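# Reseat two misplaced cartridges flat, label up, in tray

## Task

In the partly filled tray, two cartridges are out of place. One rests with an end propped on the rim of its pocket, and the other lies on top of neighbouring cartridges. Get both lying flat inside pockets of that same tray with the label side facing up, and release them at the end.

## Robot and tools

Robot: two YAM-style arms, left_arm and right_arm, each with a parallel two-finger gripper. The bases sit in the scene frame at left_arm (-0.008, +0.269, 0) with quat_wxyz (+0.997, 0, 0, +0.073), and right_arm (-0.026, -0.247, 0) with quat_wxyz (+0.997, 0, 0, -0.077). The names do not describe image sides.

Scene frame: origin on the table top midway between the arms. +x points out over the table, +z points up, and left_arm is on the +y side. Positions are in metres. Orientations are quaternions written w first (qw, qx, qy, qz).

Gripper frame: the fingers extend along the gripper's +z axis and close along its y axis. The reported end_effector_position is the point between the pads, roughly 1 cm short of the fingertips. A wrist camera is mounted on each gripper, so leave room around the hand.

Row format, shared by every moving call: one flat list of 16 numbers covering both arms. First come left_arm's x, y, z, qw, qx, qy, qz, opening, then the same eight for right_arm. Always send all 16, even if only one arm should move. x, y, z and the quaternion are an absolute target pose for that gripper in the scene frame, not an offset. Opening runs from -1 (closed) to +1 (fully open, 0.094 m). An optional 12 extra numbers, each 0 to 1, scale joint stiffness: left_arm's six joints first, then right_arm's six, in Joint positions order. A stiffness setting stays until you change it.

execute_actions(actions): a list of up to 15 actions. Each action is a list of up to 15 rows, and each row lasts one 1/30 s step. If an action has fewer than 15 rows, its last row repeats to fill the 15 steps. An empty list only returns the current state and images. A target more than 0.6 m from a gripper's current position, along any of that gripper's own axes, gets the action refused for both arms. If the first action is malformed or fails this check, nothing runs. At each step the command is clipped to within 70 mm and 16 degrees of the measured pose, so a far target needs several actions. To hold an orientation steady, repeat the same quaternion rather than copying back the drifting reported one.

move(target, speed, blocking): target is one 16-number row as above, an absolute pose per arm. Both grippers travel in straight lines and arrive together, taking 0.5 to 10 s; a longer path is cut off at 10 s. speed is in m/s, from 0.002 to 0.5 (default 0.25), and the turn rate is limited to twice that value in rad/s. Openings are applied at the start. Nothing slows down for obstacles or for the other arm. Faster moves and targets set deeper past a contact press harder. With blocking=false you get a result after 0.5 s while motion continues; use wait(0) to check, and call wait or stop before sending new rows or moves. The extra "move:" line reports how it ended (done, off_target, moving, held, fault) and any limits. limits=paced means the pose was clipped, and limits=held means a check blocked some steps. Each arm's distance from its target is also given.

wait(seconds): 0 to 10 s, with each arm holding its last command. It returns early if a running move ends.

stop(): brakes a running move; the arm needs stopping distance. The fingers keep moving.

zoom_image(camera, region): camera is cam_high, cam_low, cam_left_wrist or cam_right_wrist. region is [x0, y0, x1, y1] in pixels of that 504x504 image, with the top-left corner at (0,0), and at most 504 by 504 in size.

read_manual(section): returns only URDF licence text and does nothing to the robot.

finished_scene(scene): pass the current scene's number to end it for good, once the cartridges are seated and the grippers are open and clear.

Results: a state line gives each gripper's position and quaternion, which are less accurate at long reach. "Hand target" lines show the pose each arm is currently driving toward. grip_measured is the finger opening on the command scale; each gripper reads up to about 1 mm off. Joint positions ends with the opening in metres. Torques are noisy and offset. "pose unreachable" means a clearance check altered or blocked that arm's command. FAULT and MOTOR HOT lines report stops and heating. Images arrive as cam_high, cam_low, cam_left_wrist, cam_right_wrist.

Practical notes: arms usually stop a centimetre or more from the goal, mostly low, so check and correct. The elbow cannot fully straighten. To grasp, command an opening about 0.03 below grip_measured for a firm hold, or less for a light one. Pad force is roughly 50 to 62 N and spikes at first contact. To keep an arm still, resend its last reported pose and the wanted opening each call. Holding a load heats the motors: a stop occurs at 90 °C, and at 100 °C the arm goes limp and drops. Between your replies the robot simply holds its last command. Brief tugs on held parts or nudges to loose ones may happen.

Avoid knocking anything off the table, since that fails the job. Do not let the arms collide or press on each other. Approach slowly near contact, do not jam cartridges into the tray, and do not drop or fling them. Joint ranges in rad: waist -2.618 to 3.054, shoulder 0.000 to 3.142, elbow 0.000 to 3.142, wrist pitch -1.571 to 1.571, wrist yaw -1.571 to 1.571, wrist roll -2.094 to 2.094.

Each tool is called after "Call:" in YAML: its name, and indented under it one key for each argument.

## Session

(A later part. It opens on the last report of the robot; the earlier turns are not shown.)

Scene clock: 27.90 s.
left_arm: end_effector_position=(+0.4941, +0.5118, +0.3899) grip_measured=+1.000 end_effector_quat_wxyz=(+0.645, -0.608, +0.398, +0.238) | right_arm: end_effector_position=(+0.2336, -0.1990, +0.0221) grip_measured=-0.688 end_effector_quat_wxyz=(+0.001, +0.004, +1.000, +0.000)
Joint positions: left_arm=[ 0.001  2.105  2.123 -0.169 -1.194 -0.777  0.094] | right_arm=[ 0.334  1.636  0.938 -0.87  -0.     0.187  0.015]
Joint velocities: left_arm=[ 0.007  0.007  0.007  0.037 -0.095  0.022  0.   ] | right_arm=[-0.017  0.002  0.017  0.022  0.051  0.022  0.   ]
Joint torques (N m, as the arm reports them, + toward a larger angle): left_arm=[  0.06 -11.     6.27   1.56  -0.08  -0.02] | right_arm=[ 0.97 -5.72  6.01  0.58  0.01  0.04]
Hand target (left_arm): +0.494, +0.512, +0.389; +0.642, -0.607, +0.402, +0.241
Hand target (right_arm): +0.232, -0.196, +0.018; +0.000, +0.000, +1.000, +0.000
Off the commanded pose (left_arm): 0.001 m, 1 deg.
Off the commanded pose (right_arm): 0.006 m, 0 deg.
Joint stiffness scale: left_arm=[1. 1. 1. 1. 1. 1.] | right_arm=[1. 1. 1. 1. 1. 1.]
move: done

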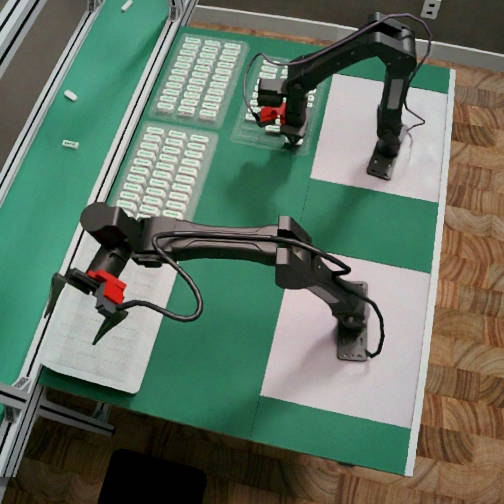

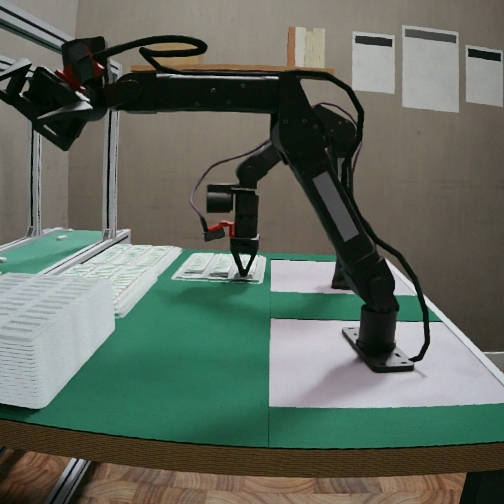

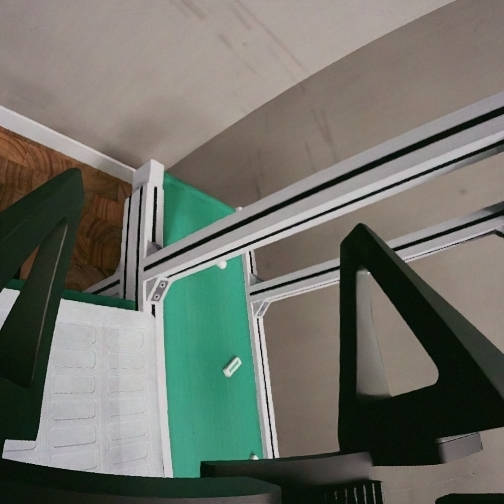

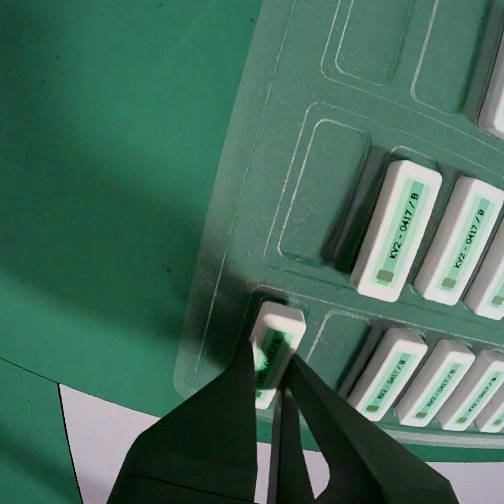

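Call:
execute_actions:
  actions:
    - [ [0.4939,0.5118,0.3885,0.642,-0.607,0.402,0.241,1, 0.23275,-0.19645,0.0175,0.0004,-0.0016,1,-0.0011,-0.72], [0.4939,0.5118,0.3885,0.642,-0.607,0.402,0.241,1, 0.2330,-0.1971,0.0175,0.0009,-0.0033,1,-0.0021,-0.72], [0.4939,0.5118,0.3885,0.642,-0.607,0.402,0.241,1, 0.23325,-0.19775,0.0175,0.0013,-0.0049,1,-0.0032,-0.72], [0.4939,0.5118,0.3885,0.642,-0.607,0.402,0.241,1, 0.2335,-0.1984,0.0175,0.0018,-0.0065,1,-0.0043,-0.72], [0.4939,0.5118,0.3885,0.642,-0.607,0.402,0.241,1, 0.23375,-0.19905,0.0175,0.0022,-0.0081,1,-0.0053,-0.72], [0.4939,0.5118,0.3885,0.642,-0.607,0.402,0.241,1, 0.2340,-0.1997,0.0175,0.0026,-0.0098,0.9999,-0.0064,-0.72], [0.4939,0.5118,0.3885,0.642,-0.607,0.402,0.241,1, 0.23425,-0.20035,0.0175,0.0031,-0.0114,0.9999,-0.0074,-0.72], [0.4939,0.5118,0.3885,0.642,-0.607,0.402,0.241,1, 0.2345,-0.2010,0.0175,0.0035,-0.013,0.9999,-0.0085,-0.72] ]

Scene clock: 36.67 s.
left_arm: end_effector_position=(+0.4941, +0.5118, +0.3899) grip_measured=+1.000 end_effector_quat_wxyz=(+0.645, -0.608, +0.398, +0.238) | right_arm: end_effector_position=(+0.2349, -0.1999, +0.0221) grip_measured=-0.688 end_effector_quat_wxyz=(+0.004, -0.007, +1.000, -0.003)
Joint positions: left_arm=[ 0.001  2.105  2.123 -0.169 -1.194 -0.777  0.094] | right_arm=[ 0.334  1.636  0.938 -0.866  0.006  0.166  0.015]
Joint velocities: left_arm=[ 0.002  0.002 -0.012 -0.037  0.037  0.007  0.   ] | right_arm=[ 0.012 -0.007 -0.002 -0.007  0.007 -0.095  0.   ]
Joint torques (N m, as the arm reports them, + toward a larger angle): left_arm=[  0.05 -11.02   6.27   1.56  -0.08  -0.02] | right_arm=[ 0.27 -5.8   6.26  0.65  0.13 -0.12]
Hand target (left_arm): +0.494, +0.512, +0.389; +0.642, -0.607, +0.402, +0.241
Hand target (right_arm): +0.234, -0.201, +0.018; +0.003, -0.013, +1.000, -0.009
Off the commanded pose (left_arm): 0.001 m, 1 deg.
Off the commanded pose (right_arm): 0.005 m, 1 deg.
Joint stiffness scale: left_arm=[1. 1. 1. 1. 1. 1.] | right_arm=[1. 1. 1. 1. 1. 1.]

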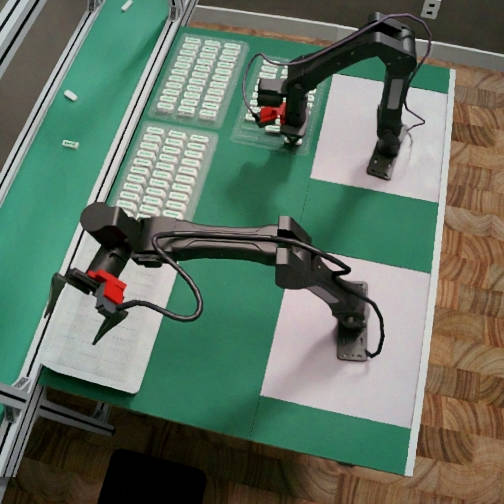

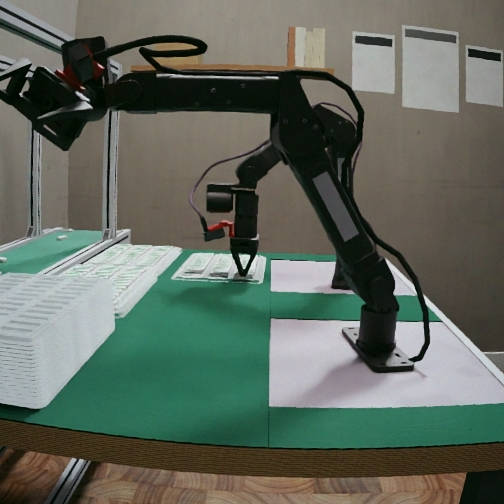

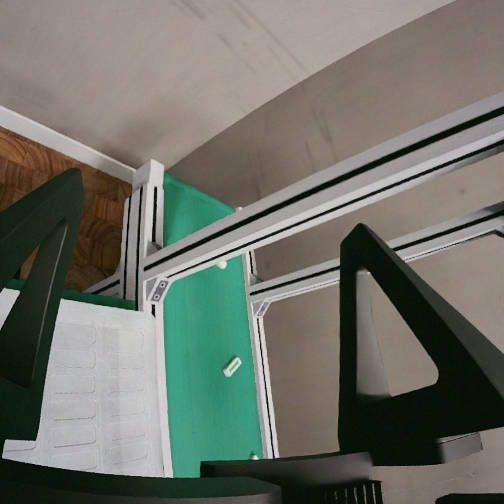

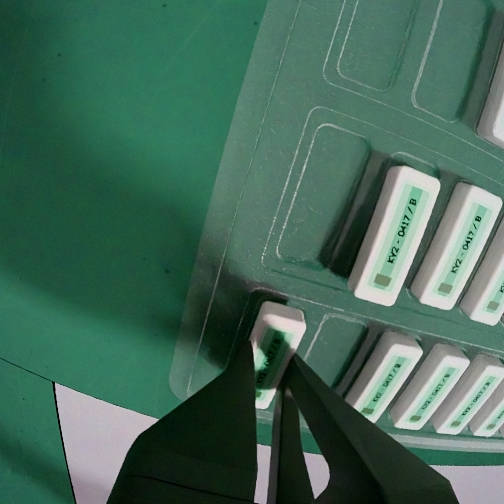

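Call:
zoom_image:
  camera: "cam_right_wrist"
  region: [240, 280, 325, 350]

Region (240, 280, 325, 350) of cam_right_wrist's 504x504 image, scaled by 5.929, with more detail than that image has; it fills the top 415 rows of this view, and the rest is white.

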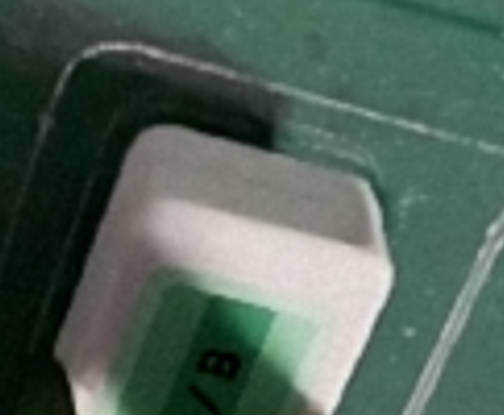

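Call:
execute_actions:
  actions:
    - [ [0.4939,0.5118,0.3885,0.642,-0.607,0.402,0.241,1, 0.2343,-0.1998,0.0175,0.0029,-0.0113,0.9999,-0.0052,-0.72], [0.4939,0.5118,0.3885,0.642,-0.607,0.402,0.241,1, 0.23405,-0.1986,0.0175,0.0024,-0.0097,1,-0.002,-0.72], [0.4939,0.5118,0.3885,0.642,-0.607,0.402,0.241,1, 0.23384,-0.19746,0.0173,0.0018,-0.008,1,0.0013,-0.72], [0.4939,0.5118,0.3885,0.642,-0.607,0.402,0.241,1, 0.23384,-0.19746,0.0169,0.0018,-0.008,1,0.0013,-0.72], [0.4939,0.5118,0.3885,0.642,-0.607,0.402,0.241,1, 0.23384,-0.19746,0.0164,0.0018,-0.008,1,0.0013,-0.72], [0.4939,0.5118,0.3885,0.642,-0.607,0.402,0.241,1, 0.23384,-0.19746,0.0159,0.0018,-0.008,1,0.0013,-0.72], [0.4939,0.5118,0.3885,0.642,-0.607,0.402,0.241,1, 0.23384,-0.19746,0.0154,0.0018,-0.008,1,0.0013,-0.72], [0.4939,0.5118,0.3885,0.642,-0.607,0.402,0.241,1, 0.23384,-0.19746,0.0149,0.0018,-0.008,1,0.0013,-0.72], [0.4939,0.5118,0.3885,0.642,-0.607,0.402,0.241,1, 0.23384,-0.19746,0.0144,0.0018,-0.008,1,0.0013,-0.72], [0.4939,0.5118,0.3885,0.642,-0.607,0.402,0.241,1, 0.23384,-0.19746,0.0139,0.0018,-0.008,1,0.0013,-0.72], [0.4939,0.5118,0.3885,0.642,-0.607,0.402,0.241,1, 0.23384,-0.19746,0.0134,0.0018,-0.008,1,0.0013,-0.72], [0.4939,0.5118,0.3885,0.642,-0.607,0.402,0.241,1, 0.23384,-0.19746,0.0129,0.0018,-0.008,1,0.0013,-0.72], [0.4939,0.5118,0.3885,0.642,-0.607,0.402,0.241,1, 0.23384,-0.19746,0.0125,0.0018,-0.008,1,0.0013,-0.72] ]

Call:
wait:
  seconds: 0

Scene clock: 39.73 s.
left_arm: end_effector_position=(+0.4941, +0.5118, +0.3899) grip_measured=+1.000 end_effector_quat_wxyz=(+0.645, -0.608, +0.398, +0.238) | right_arm: end_effector_position=(+0.2369, -0.1998, +0.0199) grip_measured=-0.688 end_effector_quat_wxyz=(+0.009, -0.008, +1.000, -0.002)
Joint positions: left_arm=[ 0.001  2.105  2.123 -0.169 -1.194 -0.777  0.094] | right_arm=[ 0.334  1.639  0.931 -0.847  0.007  0.163  0.015]
Joint velocities: left_arm=[ 0.007 -0.007  0.007 -0.022 -0.007 -0.066  0.   ] | right_arm=[-0.012  0.012 -0.022  0.051 -0.037 -0.037  0.001]
Joint torques (N m, as the arm reports them, + toward a larger angle): left_arm=[  0.04 -11.02   6.28   1.56  -0.08  -0.02] | right_arm=[ 0.45 -5.45  5.53  0.57  0.01  0.01]
Hand target (left_arm): +0.494, +0.512, +0.389; +0.642, -0.607, +0.402, +0.241
Hand target (right_arm): +0.234, -0.198, +0.013; +0.002, -0.008, +1.000, +0.001
Off the commanded pose (left_arm): 0.001 m, 1 deg.
Off the commanded pose (right_arm): 0.008 m, 1 deg.
Joint stiffness scale: left_arm=[1. 1. 1. 1. 1. 1.] | right_arm=[1. 1. 1. 1. 1. 1.]

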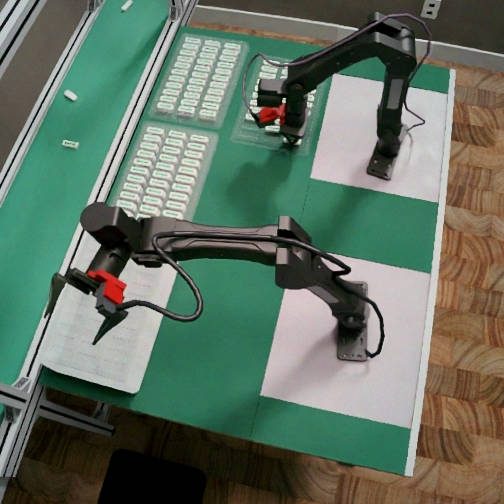

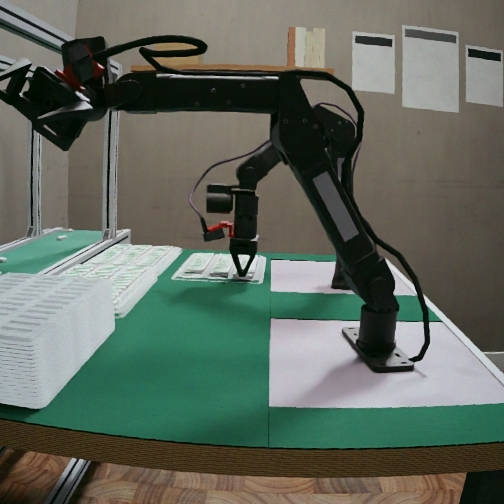

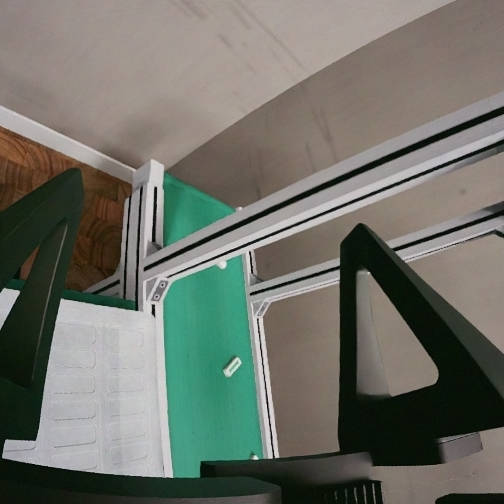

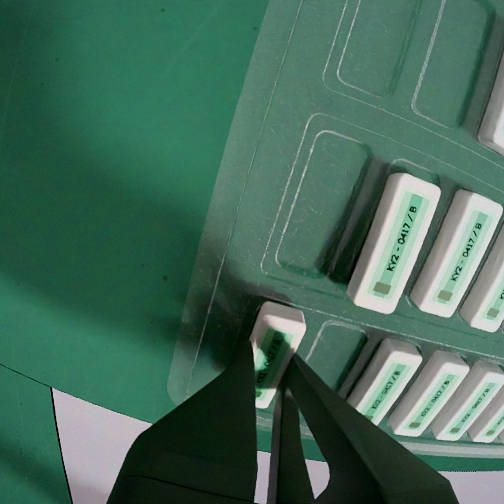

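Scene clock: 39.73 s.
left_arm: end_effector_position=(+0.4941, +0.5118, +0.3899) grip_measured=+1.000 end_effector_quat_wxyz=(+0.645, -0.608, +0.398, +0.238) | right_arm: end_effector_position=(+0.2369, -0.1998, +0.0199) grip_measured=-0.688 end_effector_quat_wxyz=(+0.009, -0.008, +1.000, -0.002)
Joint positions: left_arm=[ 0.001  2.105  2.123 -0.169 -1.194 -0.777  0.094] | right_arm=[ 0.334  1.639  0.931 -0.847  0.007  0.163  0.015]
Joint velocities: left_arm=[ 0.007 -0.007  0.007 -0.022 -0.007 -0.066  0.   ] | right_arm=[-0.012  0.012 -0.022  0.051 -0.037 -0.037  0.001]
Joint torques (N m, as the arm reports them, + toward a larger angle): left_arm=[  0.04 -11.02   6.28   1.56  -0.08  -0.02] | right_arm=[ 0.45 -5.45  5.53  0.57  0.01  0.01]
Hand target (left_arm): +0.494, +0.512, +0.389; +0.642, -0.607, +0.402, +0.241
Hand target (right_arm): +0.234, -0.198, +0.013; +0.002, -0.008, +1.000, +0.001
Off the commanded pose (left_arm): 0.001 m, 1 deg.
Off the commanded pose (right_arm): 0.008 m, 1 deg.
Joint stiffness scale: left_arm=[1. 1. 1. 1. 1. 1.] | right_arm=[1. 1. 1. 1. 1. 1.]

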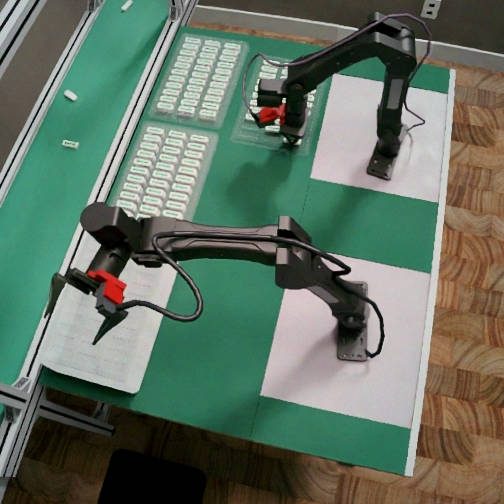

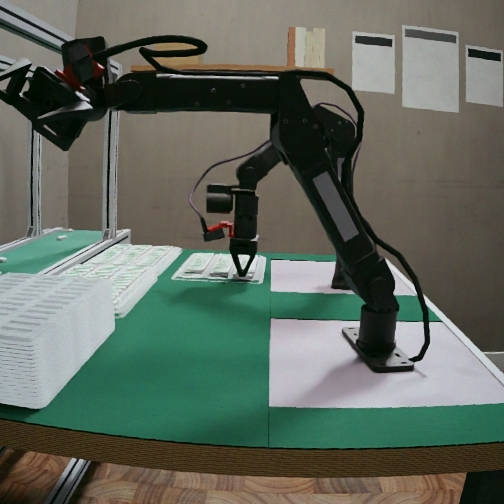

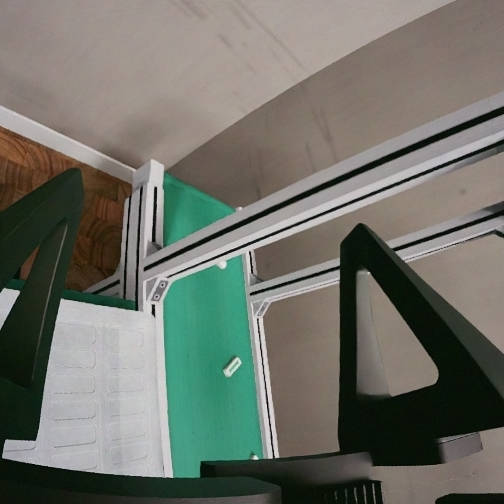

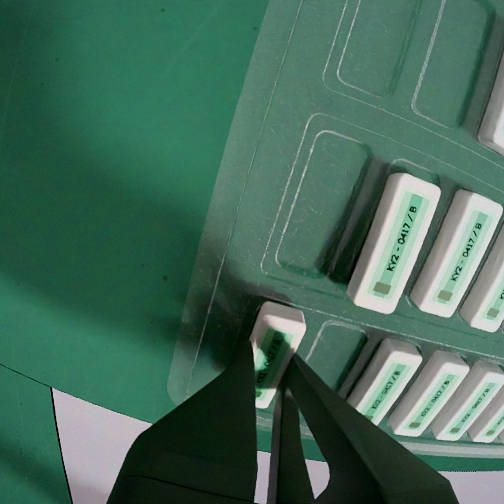

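Call:
wait:
  seconds: 0

Call:
zoom_image:
  camera: "cam_right_wrist"
  region: [240, 280, 325, 350]

Scene clock: 40.03 s.
left_arm: end_effector_position=(+0.4941, +0.5118, +0.3899) grip_measured=+1.000 end_effector_quat_wxyz=(+0.645, -0.608, +0.398, +0.238) | right_arm: end_effector_position=(+0.2369, -0.1998, +0.0198) grip_measured=-0.688 end_effector_quat_wxyz=(+0.008, -0.008, +1.000, -0.002)
Joint positions: left_arm=[ 0.001  2.105  2.123 -0.169 -1.194 -0.777  0.094] | right_arm=[ 0.334  1.639  0.931 -0.847  0.007  0.163  0.015]
Joint velocities: left_arm=[ 0.012 -0.002 -0.002  0.051  0.007  0.037  0.   ] | right_arm=[-0.007 -0.007  0.002 -0.037 -0.007 -0.007 -0.   ]
Joint torques (N m, as the arm reports them, + toward a larger angle): left_arm=[  0.07 -11.03   6.29   1.56  -0.08  -0.02] | right_arm=[ 0.37 -5.26  5.52  0.58 -0.03  0.02]
Hand target (left_arm): +0.494, +0.512, +0.389; +0.642, -0.607, +0.402, +0.241
Hand target (right_arm): +0.234, -0.198, +0.013; +0.002, -0.008, +1.000, +0.001
Off the commanded pose (left_arm): 0.001 m, 1 deg.
Off the commanded pose (right_arm): 0.008 m, 1 deg.
Joint stiffness scale: left_arm=[1. 1. 1. 1. 1. 1.] | right_arm=[1. 1. 1. 1. 1. 1.]

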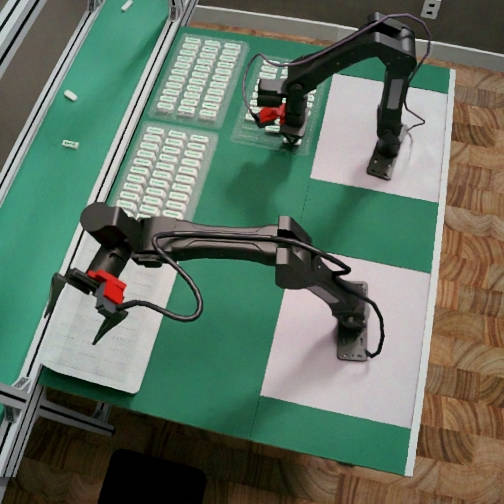

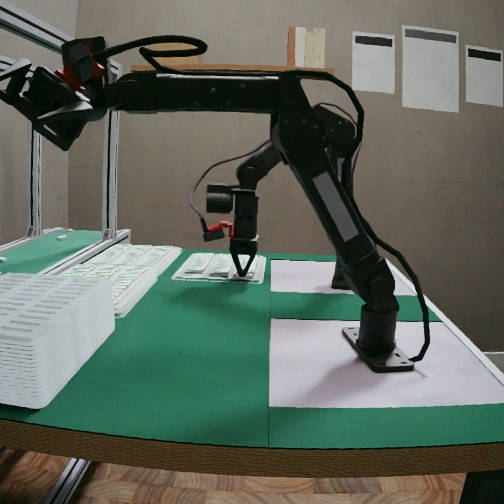

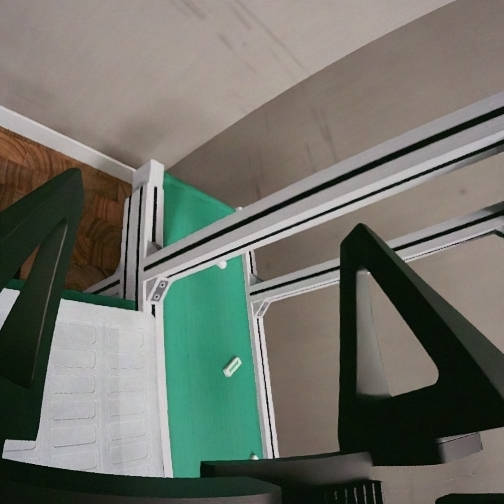

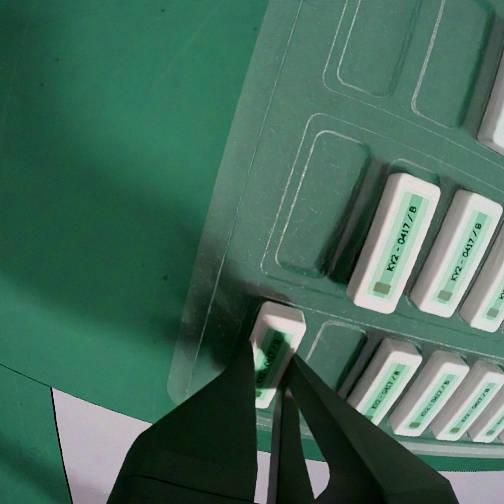

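Region (240, 280, 325, 350) of cam_right_wrist's 504x504 image, scaled by 5.929, with more detail than that image has; it fills the top 415 rows of this view, and the rest is white.

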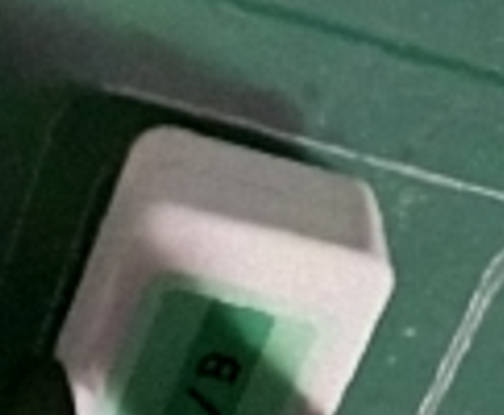

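Call:
execute_actions:
  actions:
    - [ [0.4939,0.5118,0.3885,0.642,-0.607,0.402,0.241,1, 0.23257,-0.19754,0.01316,-0.0006,-0.0077,1,0.0013,-0.72], [0.4939,0.5118,0.3885,0.642,-0.607,0.402,0.241,1, 0.23131,-0.19763,0.01381,-0.003,-0.0073,1,0.0013,-0.72], [0.4939,0.5118,0.3885,0.642,-0.607,0.402,0.241,1, 0.23004,-0.19771,0.01447,-0.0054,-0.007,1,0.0013,-0.72], [0.4939,0.5118,0.3885,0.642,-0.607,0.402,0.241,1, 0.22877,-0.1978,0.01512,-0.0077,-0.0067,0.9999,0.0013,-0.72], [0.4939,0.5118,0.3885,0.642,-0.607,0.402,0.241,1, 0.22793,-0.19786,0.01556,-0.0093,-0.0064,0.9999,0.0013,-0.72], [0.4939,0.5118,0.3885,0.642,-0.607,0.402,0.241,1, 0.22730,-0.1979,0.01588,-0.0105,-0.0063,0.9999,0.0013,-0.72], [0.4939,0.5118,0.3885,0.642,-0.607,0.402,0.241,1, 0.22677,-0.19794,0.01616,-0.0115,-0.0061,0.9999,0.0013,-0.72], [0.4939,0.5118,0.3885,0.642,-0.607,0.402,0.241,1, 0.22624,-0.19797,0.01643,-0.0125,-0.006,0.9999,0.0013,-0.72] ]

Scene clock: 44.10 s.
left_arm: end_effector_position=(+0.4941, +0.5118, +0.3899) grip_measured=+1.000 end_effector_quat_wxyz=(+0.645, -0.608, +0.398, +0.238) | right_arm: end_effector_position=(+0.2366, -0.1998, +0.0198) grip_measured=-0.688 end_effector_quat_wxyz=(+0.008, -0.007, +1.000, -0.002)
Joint positions: left_arm=[ 0.001  2.105  2.123 -0.169 -1.194 -0.777  0.094] | right_arm=[ 0.334  1.639  0.931 -0.848  0.007  0.165  0.015]
Joint velocities: left_arm=[-0.002 -0.002 -0.012 -0.051  0.007  0.037  0.   ] | right_arm=[-0.007 -0.002  0.032 -0.037 -0.066  0.007 -0.001]
Joint torques (N m, as the arm reports them, + toward a larger angle): left_arm=[  0.05 -11.02   6.27   1.56  -0.08  -0.02] | right_arm=[ 0.46 -5.79  6.3   0.21 -0.05  0.09]
Hand target (left_arm): +0.494, +0.512, +0.389; +0.642, -0.607, +0.402, +0.241
Hand target (right_arm): +0.226, -0.198, +0.017; -0.012, -0.006, +1.000, +0.001
Off the commanded pose (left_arm): 0.001 m, 1 deg.
Off the commanded pose (right_arm): 0.011 m, 2 deg.
Joint stiffness scale: left_arm=[1. 1. 1. 1. 1. 1.] | right_arm=[1. 1. 1. 1. 1. 1.]

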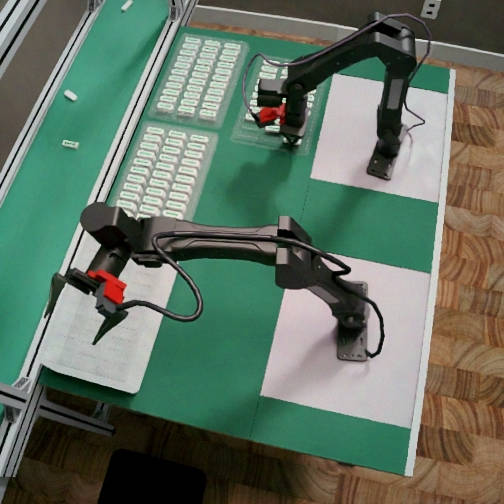

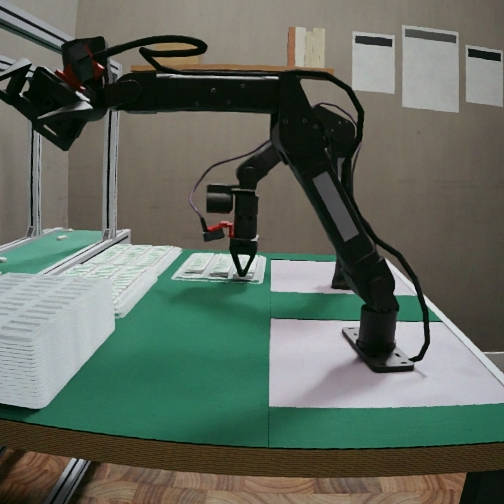

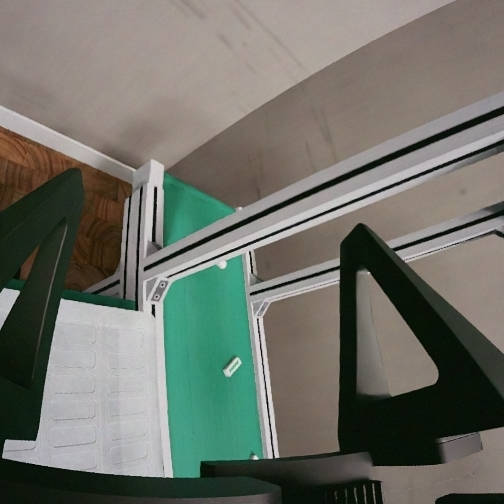

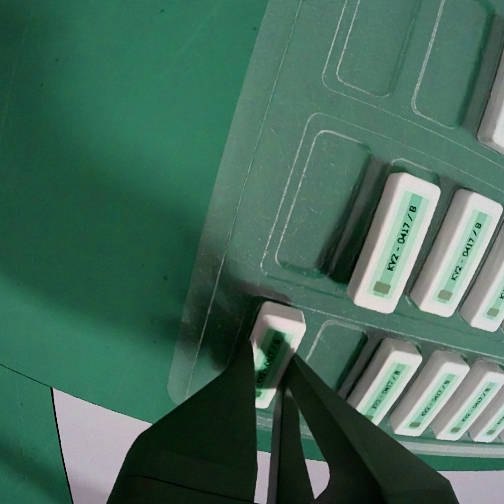

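Call:
execute_actions:
  actions:
    - [ [0.4939,0.5118,0.3885,0.642,-0.607,0.402,0.241,1, 0.22565,-0.19808,0.01619,-0.0134,-0.006,0.9999,0.0011,-0.72], [0.4939,0.5118,0.3885,0.642,-0.607,0.402,0.241,1, 0.22506,-0.19819,0.01596,-0.0144,-0.006,0.9999,0.001,-0.72], [0.4939,0.5118,0.3885,0.642,-0.607,0.402,0.241,1, 0.22447,-0.1983,0.01572,-0.0153,-0.006,0.9999,0.0008,-0.72], [0.4939,0.5118,0.3885,0.642,-0.607,0.402,0.241,1, 0.22389,-0.19841,0.01549,-0.0162,-0.006,0.9999,0.0007,-0.72], [0.4939,0.5118,0.3885,0.642,-0.607,0.402,0.241,1, 0.2233,-0.19851,0.01525,-0.0171,-0.006,0.9998,0.0005,-0.72], [0.4939,0.5118,0.3885,0.642,-0.607,0.402,0.241,1, 0.22271,-0.19862,0.01501,-0.0181,-0.006,0.9998,0.0003,-0.72], [0.4939,0.5118,0.3885,0.642,-0.607,0.402,0.241,1, 0.22212,-0.19873,0.01478,-0.019,-0.006,0.9998,0.0002,-0.72], [0.4939,0.5118,0.3885,0.642,-0.607,0.402,0.241,1, 0.22153,-0.19884,0.01454,-0.0199,-0.006,0.9998,0.0,-0.72] ]

Call:
zoom_image:
  camera: "cam_right_wrist"
  region: [240, 280, 325, 350]

Scene clock: 46.80 s.
left_arm: end_effector_position=(+0.4941, +0.5118, +0.3899) grip_measured=+1.000 end_effector_quat_wxyz=(+0.645, -0.608, +0.398, +0.238) | right_arm: end_effector_position=(+0.2365, -0.1998, +0.0198) grip_measured=-0.688 end_effector_quat_wxyz=(+0.008, -0.007, +1.000, -0.002)
Joint positions: left_arm=[ 0.001  2.105  2.123 -0.169 -1.194 -0.777  0.094] | right_arm=[ 0.334  1.639  0.931 -0.848  0.007  0.166  0.015]
Joint velocities: left_arm=[ 0.002  0.002  0.002 -0.022  0.051 -0.051  0.   ] | right_arm=[-0.017 -0.002  0.002 -0.022 -0.081 -0.022 -0.   ]
Joint torques (N m, as the arm reports them, + toward a larger angle): left_arm=[  0.04 -11.02   6.28   1.56  -0.08  -0.02] | right_arm=[ 0.27 -5.62  5.55  0.18 -0.1   0.  ]
Hand target (left_arm): +0.494, +0.512, +0.389; +0.642, -0.607, +0.402, +0.241
Hand target (right_arm): +0.222, -0.199, +0.015; -0.020, -0.006, +1.000, -0.000
Off the commanded pose (left_arm): 0.001 m, 1 deg.
Off the commanded pose (right_arm): 0.016 m, 3 deg.
Joint stiffness scale: left_arm=[1. 1. 1. 1. 1. 1.] | right_arm=[1. 1. 1. 1. 1. 1.]

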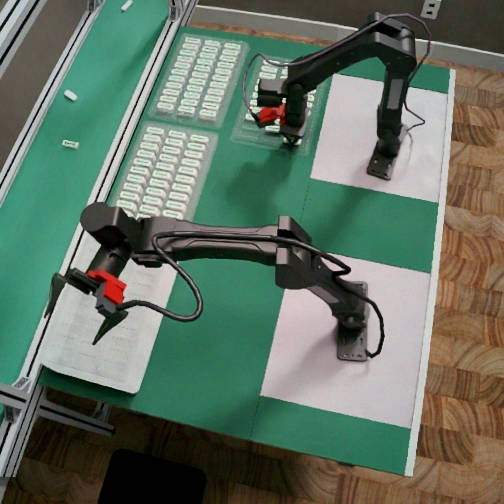

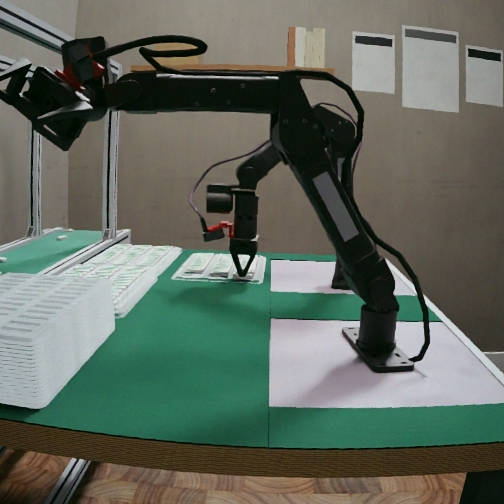

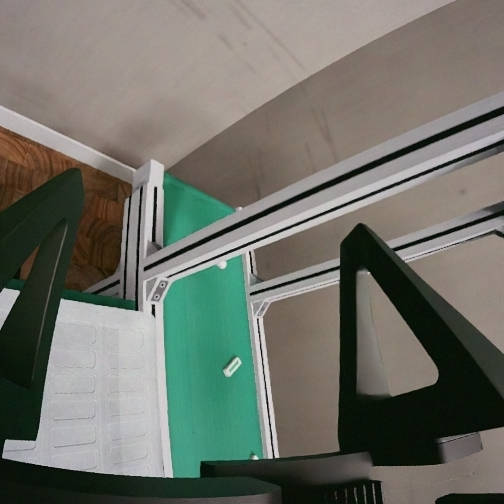

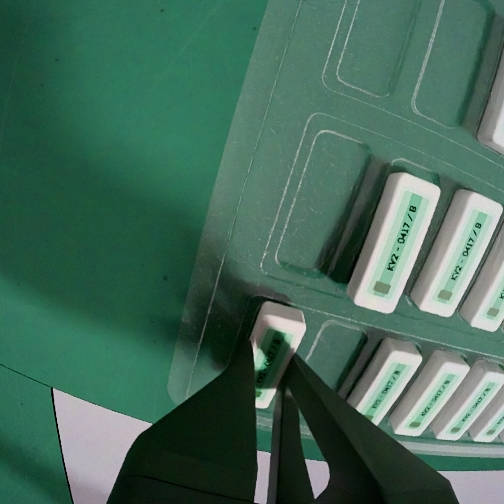

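Region (240, 280, 325, 350) of cam_right_wrist's 504x504 image, scaled by 5.929, with more detail than that image has; it fills the top 415 rows of this view, and the rest is white.

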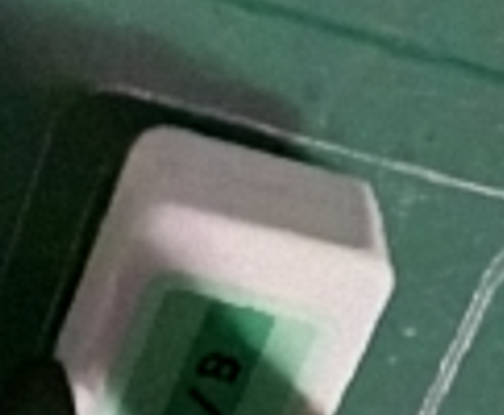

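Call:
execute_actions:
  actions:
    - [ [0.4939,0.5118,0.3885,0.642,-0.607,0.402,0.241,1, 0.22278,-0.19861,0.01601,-0.0165,-0.006,0.9998,0.0006,-0.72], [0.4939,0.5118,0.3885,0.642,-0.607,0.402,0.241,1, 0.22403,-0.19838,0.01749,-0.013,-0.006,0.9999,0.0012,-0.72], [0.4939,0.5118,0.3885,0.642,-0.607,0.402,0.241,1, 0.22527,-0.19814,0.01896,-0.0096,-0.006,0.9999,0.0019,-0.72], [0.4939,0.5118,0.3885,0.642,-0.607,0.402,0.241,1, 0.2259,-0.19803,0.0197,-0.0079,-0.006,0.9999,0.0022,-0.72], [0.4939,0.5118,0.3885,0.642,-0.607,0.402,0.241,1, 0.22652,-0.19791,0.02044,-0.0061,-0.006,1,0.0025,-0.72], [0.4939,0.5118,0.3885,0.642,-0.607,0.402,0.241,1, 0.22694,-0.19783,0.02093,-0.005,-0.006,1,0.0027,-0.72], [0.4939,0.5118,0.3885,0.642,-0.607,0.402,0.241,1, 0.22735,-0.19776,0.02142,-0.0038,-0.006,1,0.0029,-0.72], [0.4939,0.5118,0.3885,0.642,-0.607,0.402,0.241,1, 0.22777,-0.19768,0.02191,-0.0027,-0.006,1,0.0031,-0.72] ]

Call:
zoom_image:
  camera: "cam_right_wrist"
  region: [240, 280, 325, 350]

Scene clock: 49.00 s.
left_arm: end_effector_position=(+0.4941, +0.5118, +0.3899) grip_measured=+1.000 end_effector_quat_wxyz=(+0.645, -0.608, +0.398, +0.238) | right_arm: end_effector_position=(+0.2354, -0.1999, +0.0205) grip_measured=-0.688 end_effector_quat_wxyz=(+0.006, -0.007, +1.000, -0.002)
Joint positions: left_arm=[ 0.001  2.105  2.123 -0.169 -1.194 -0.777  0.094] | right_arm=[ 0.334  1.636  0.931 -0.854  0.006  0.166  0.015]
Joint velocities: left_arm=[-0.012 -0.012 -0.002  0.022  0.007  0.037  0.   ] | right_arm=[ 0.002 -0.022 -0.012 -0.095 -0.051 -0.037  0.   ]
Joint torques (N m, as the arm reports them, + toward a larger angle): left_arm=[  0.04 -11.01   6.27   1.56  -0.08  -0.02] | right_arm=[ 0.44 -7.48  6.35  0.24 -0.12 -0.02]
Hand target (left_arm): +0.494, +0.512, +0.389; +0.642, -0.607, +0.402, +0.241
Hand target (right_arm): +0.228, -0.198, +0.022; -0.003, -0.006, +1.000, +0.003
Off the commanded pose (left_arm): 0.001 m, 1 deg.
Off the commanded pose (right_arm): 0.008 m, 1 deg.
Joint stiffness scale: left_arm=[1. 1. 1. 1. 1. 1.] | right_arm=[1. 1. 1. 1. 1. 1.]

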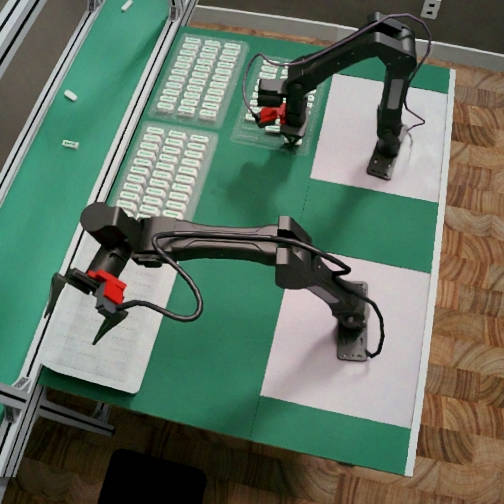

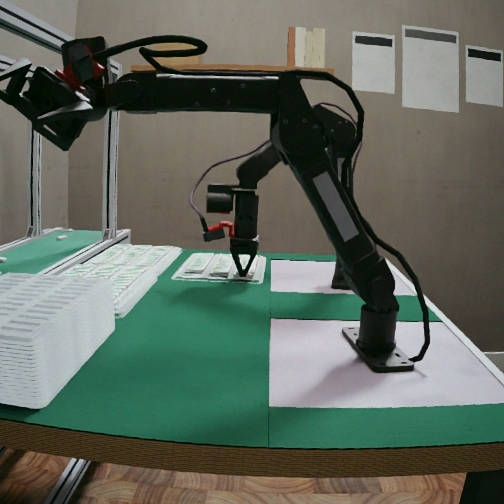

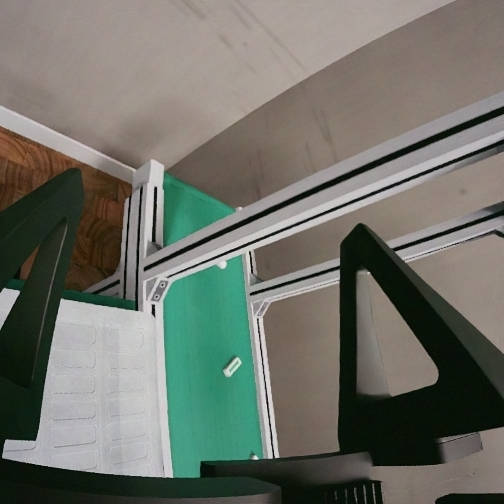

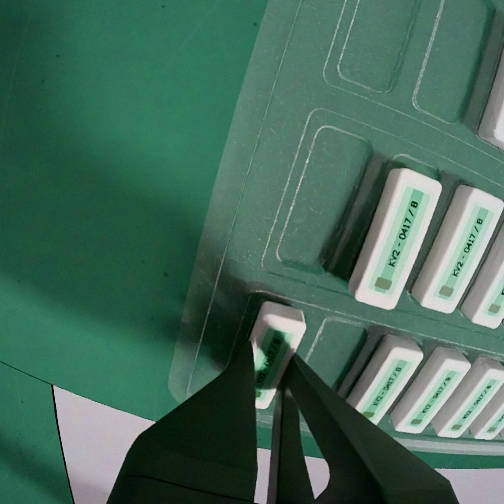

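Region (240, 280, 325, 350) of cam_right_wrist's 504x504 image, scaled by 5.929, with more detail than that image has; it fills the top 415 rows of this view, and the rest is white.

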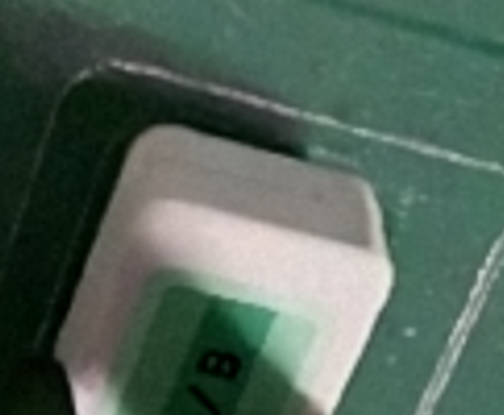

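It's still creeping; check the settled state.

Call:
wait:
  seconds: 0

Call:
zoom_image:
  camera: "cam_right_wrist"
  region: [240, 280, 325, 350]

Scene clock: 49.67 s.
left_arm: end_effector_position=(+0.4941, +0.5118, +0.3899) grip_measured=+1.000 end_effector_quat_wxyz=(+0.645, -0.608, +0.398, +0.238) | right_arm: end_effector_position=(+0.2333, -0.2001, +0.0205) grip_measured=-0.688 end_effector_quat_wxyz=(+0.002, -0.007, +1.000, -0.002)
Joint positions: left_arm=[ 0.001  2.105  2.123 -0.169 -1.194 -0.777  0.094] | right_arm=[ 0.334  1.636  0.931 -0.863  0.006  0.166  0.015]
Joint velocities: left_arm=[ 0.002 -0.007 -0.012  0.037 -0.037 -0.11   0.   ] | right_arm=[-0.017  0.002 -0.012 -0.066 -0.037 -0.051  0.001]
Joint torques (N m, as the arm reports them, + toward a larger angle): left_arm=[  0.04 -11.02   6.29   1.56  -0.08  -0.02] | right_arm=[ 0.48 -7.4   6.26  0.3  -0.09  0.1 ]
Hand target (left_arm): +0.494, +0.512, +0.389; +0.642, -0.607, +0.402, +0.241
Hand target (right_arm): +0.228, -0.198, +0.022; -0.003, -0.006, +1.000, +0.003
Off the commanded pose (left_arm): 0.001 m, 1 deg.
Off the commanded pose (right_arm): 0.006 m, 1 deg.
Joint stiffness scale: left_arm=[1. 1. 1. 1. 1. 1.] | right_arm=[1. 1. 1. 1. 1. 1.]

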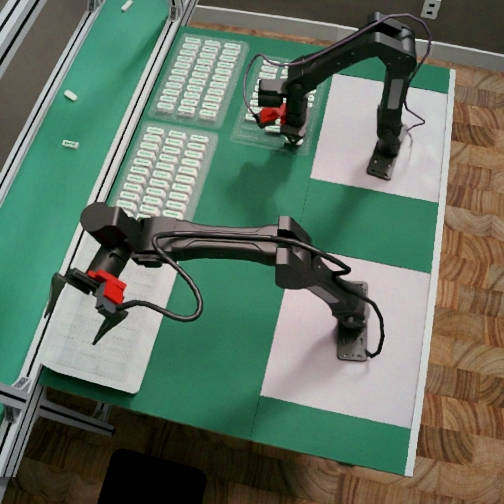

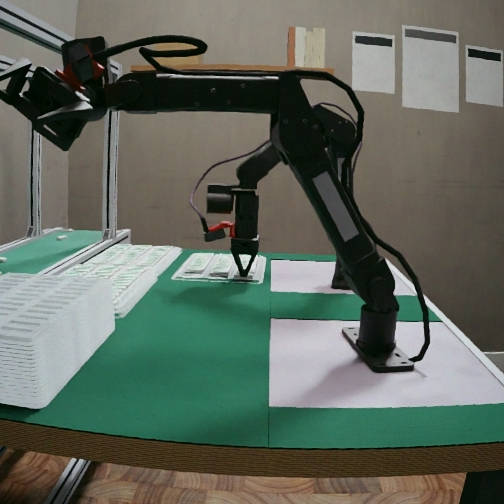

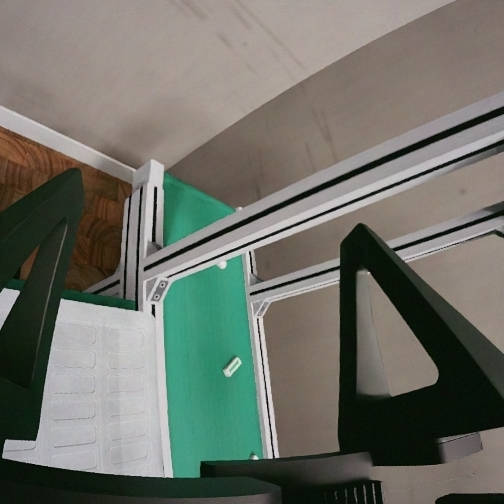

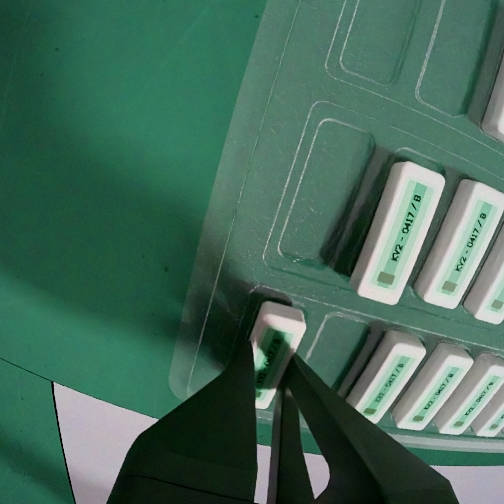

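Region (240, 280, 325, 350) of cam_right_wrist's 504x504 image, scaled by 5.929, with more detail than that image has; it fills the top 415 rows of this view, and the rest is white.

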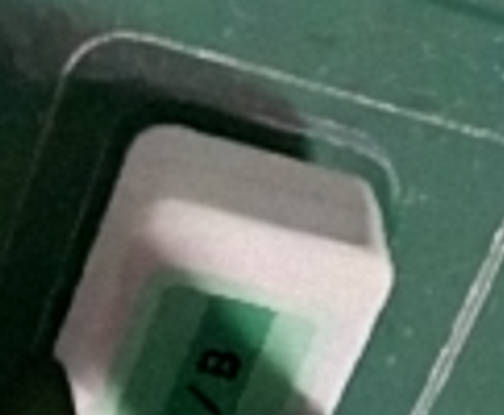

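Call:
wait:
  seconds: 0

Scene clock: 50.63 s.
left_arm: end_effector_position=(+0.4941, +0.5118, +0.3899) grip_measured=+1.000 end_effector_quat_wxyz=(+0.645, -0.608, +0.398, +0.238) | right_arm: end_effector_position=(+0.2333, -0.2001, +0.0205) grip_measured=-0.688 end_effector_quat_wxyz=(+0.002, -0.007, +1.000, -0.002)
Joint positions: left_arm=[ 0.001  2.105  2.123 -0.169 -1.194 -0.777  0.094] | right_arm=[ 0.334  1.636  0.931 -0.863  0.006  0.166  0.015]
Joint velocities: left_arm=[-0.012  0.002  0.002 -0.007 -0.007 -0.007  0.   ] | right_arm=[ 0.002  0.002  0.002  0.051  0.022 -0.007 -0.   ]
Joint torques (N m, as the arm reports them, + toward a larger angle): left_arm=[  0.06 -11.01   6.28   1.56  -0.08  -0.02] | right_arm=[ 0.38 -7.36  6.06  0.33 -0.09  0.04]
Hand target (left_arm): +0.494, +0.512, +0.389; +0.642, -0.607, +0.402, +0.241
Hand target (right_arm): +0.228, -0.198, +0.022; -0.003, -0.006, +1.000, +0.003
Off the commanded pose (left_arm): 0.001 m, 1 deg.
Off the commanded pose (right_arm): 0.006 m, 1 deg.
Joint stiffness scale: left_arm=[1. 1. 1. 1. 1. 1.] | right_arm=[1. 1. 1. 1. 1. 1.]

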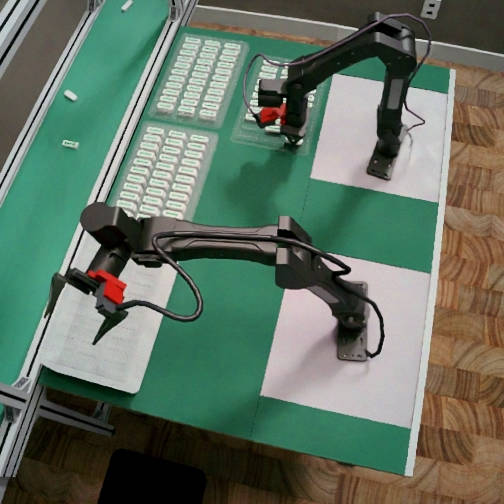

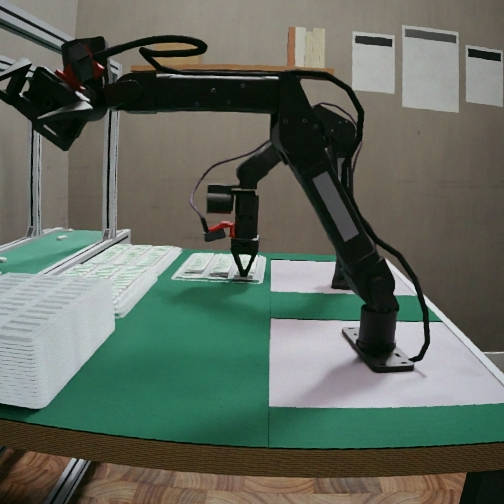

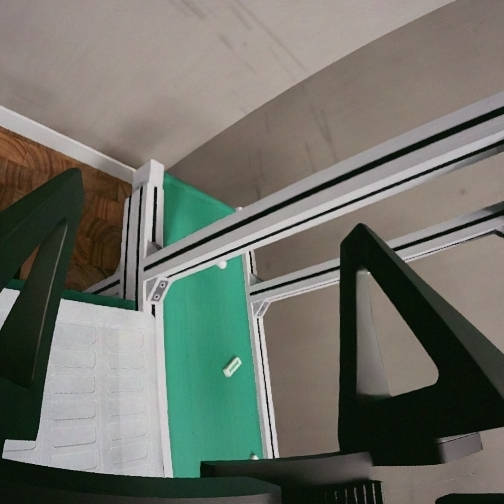

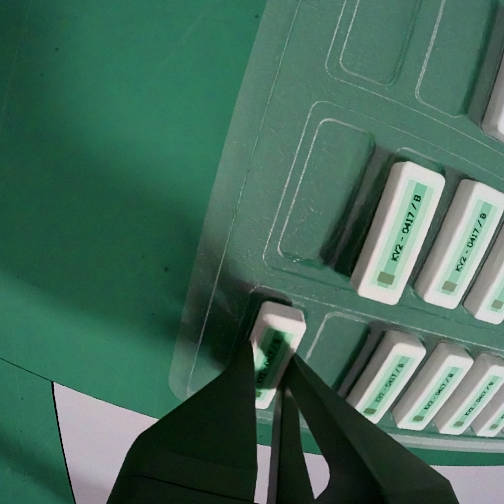

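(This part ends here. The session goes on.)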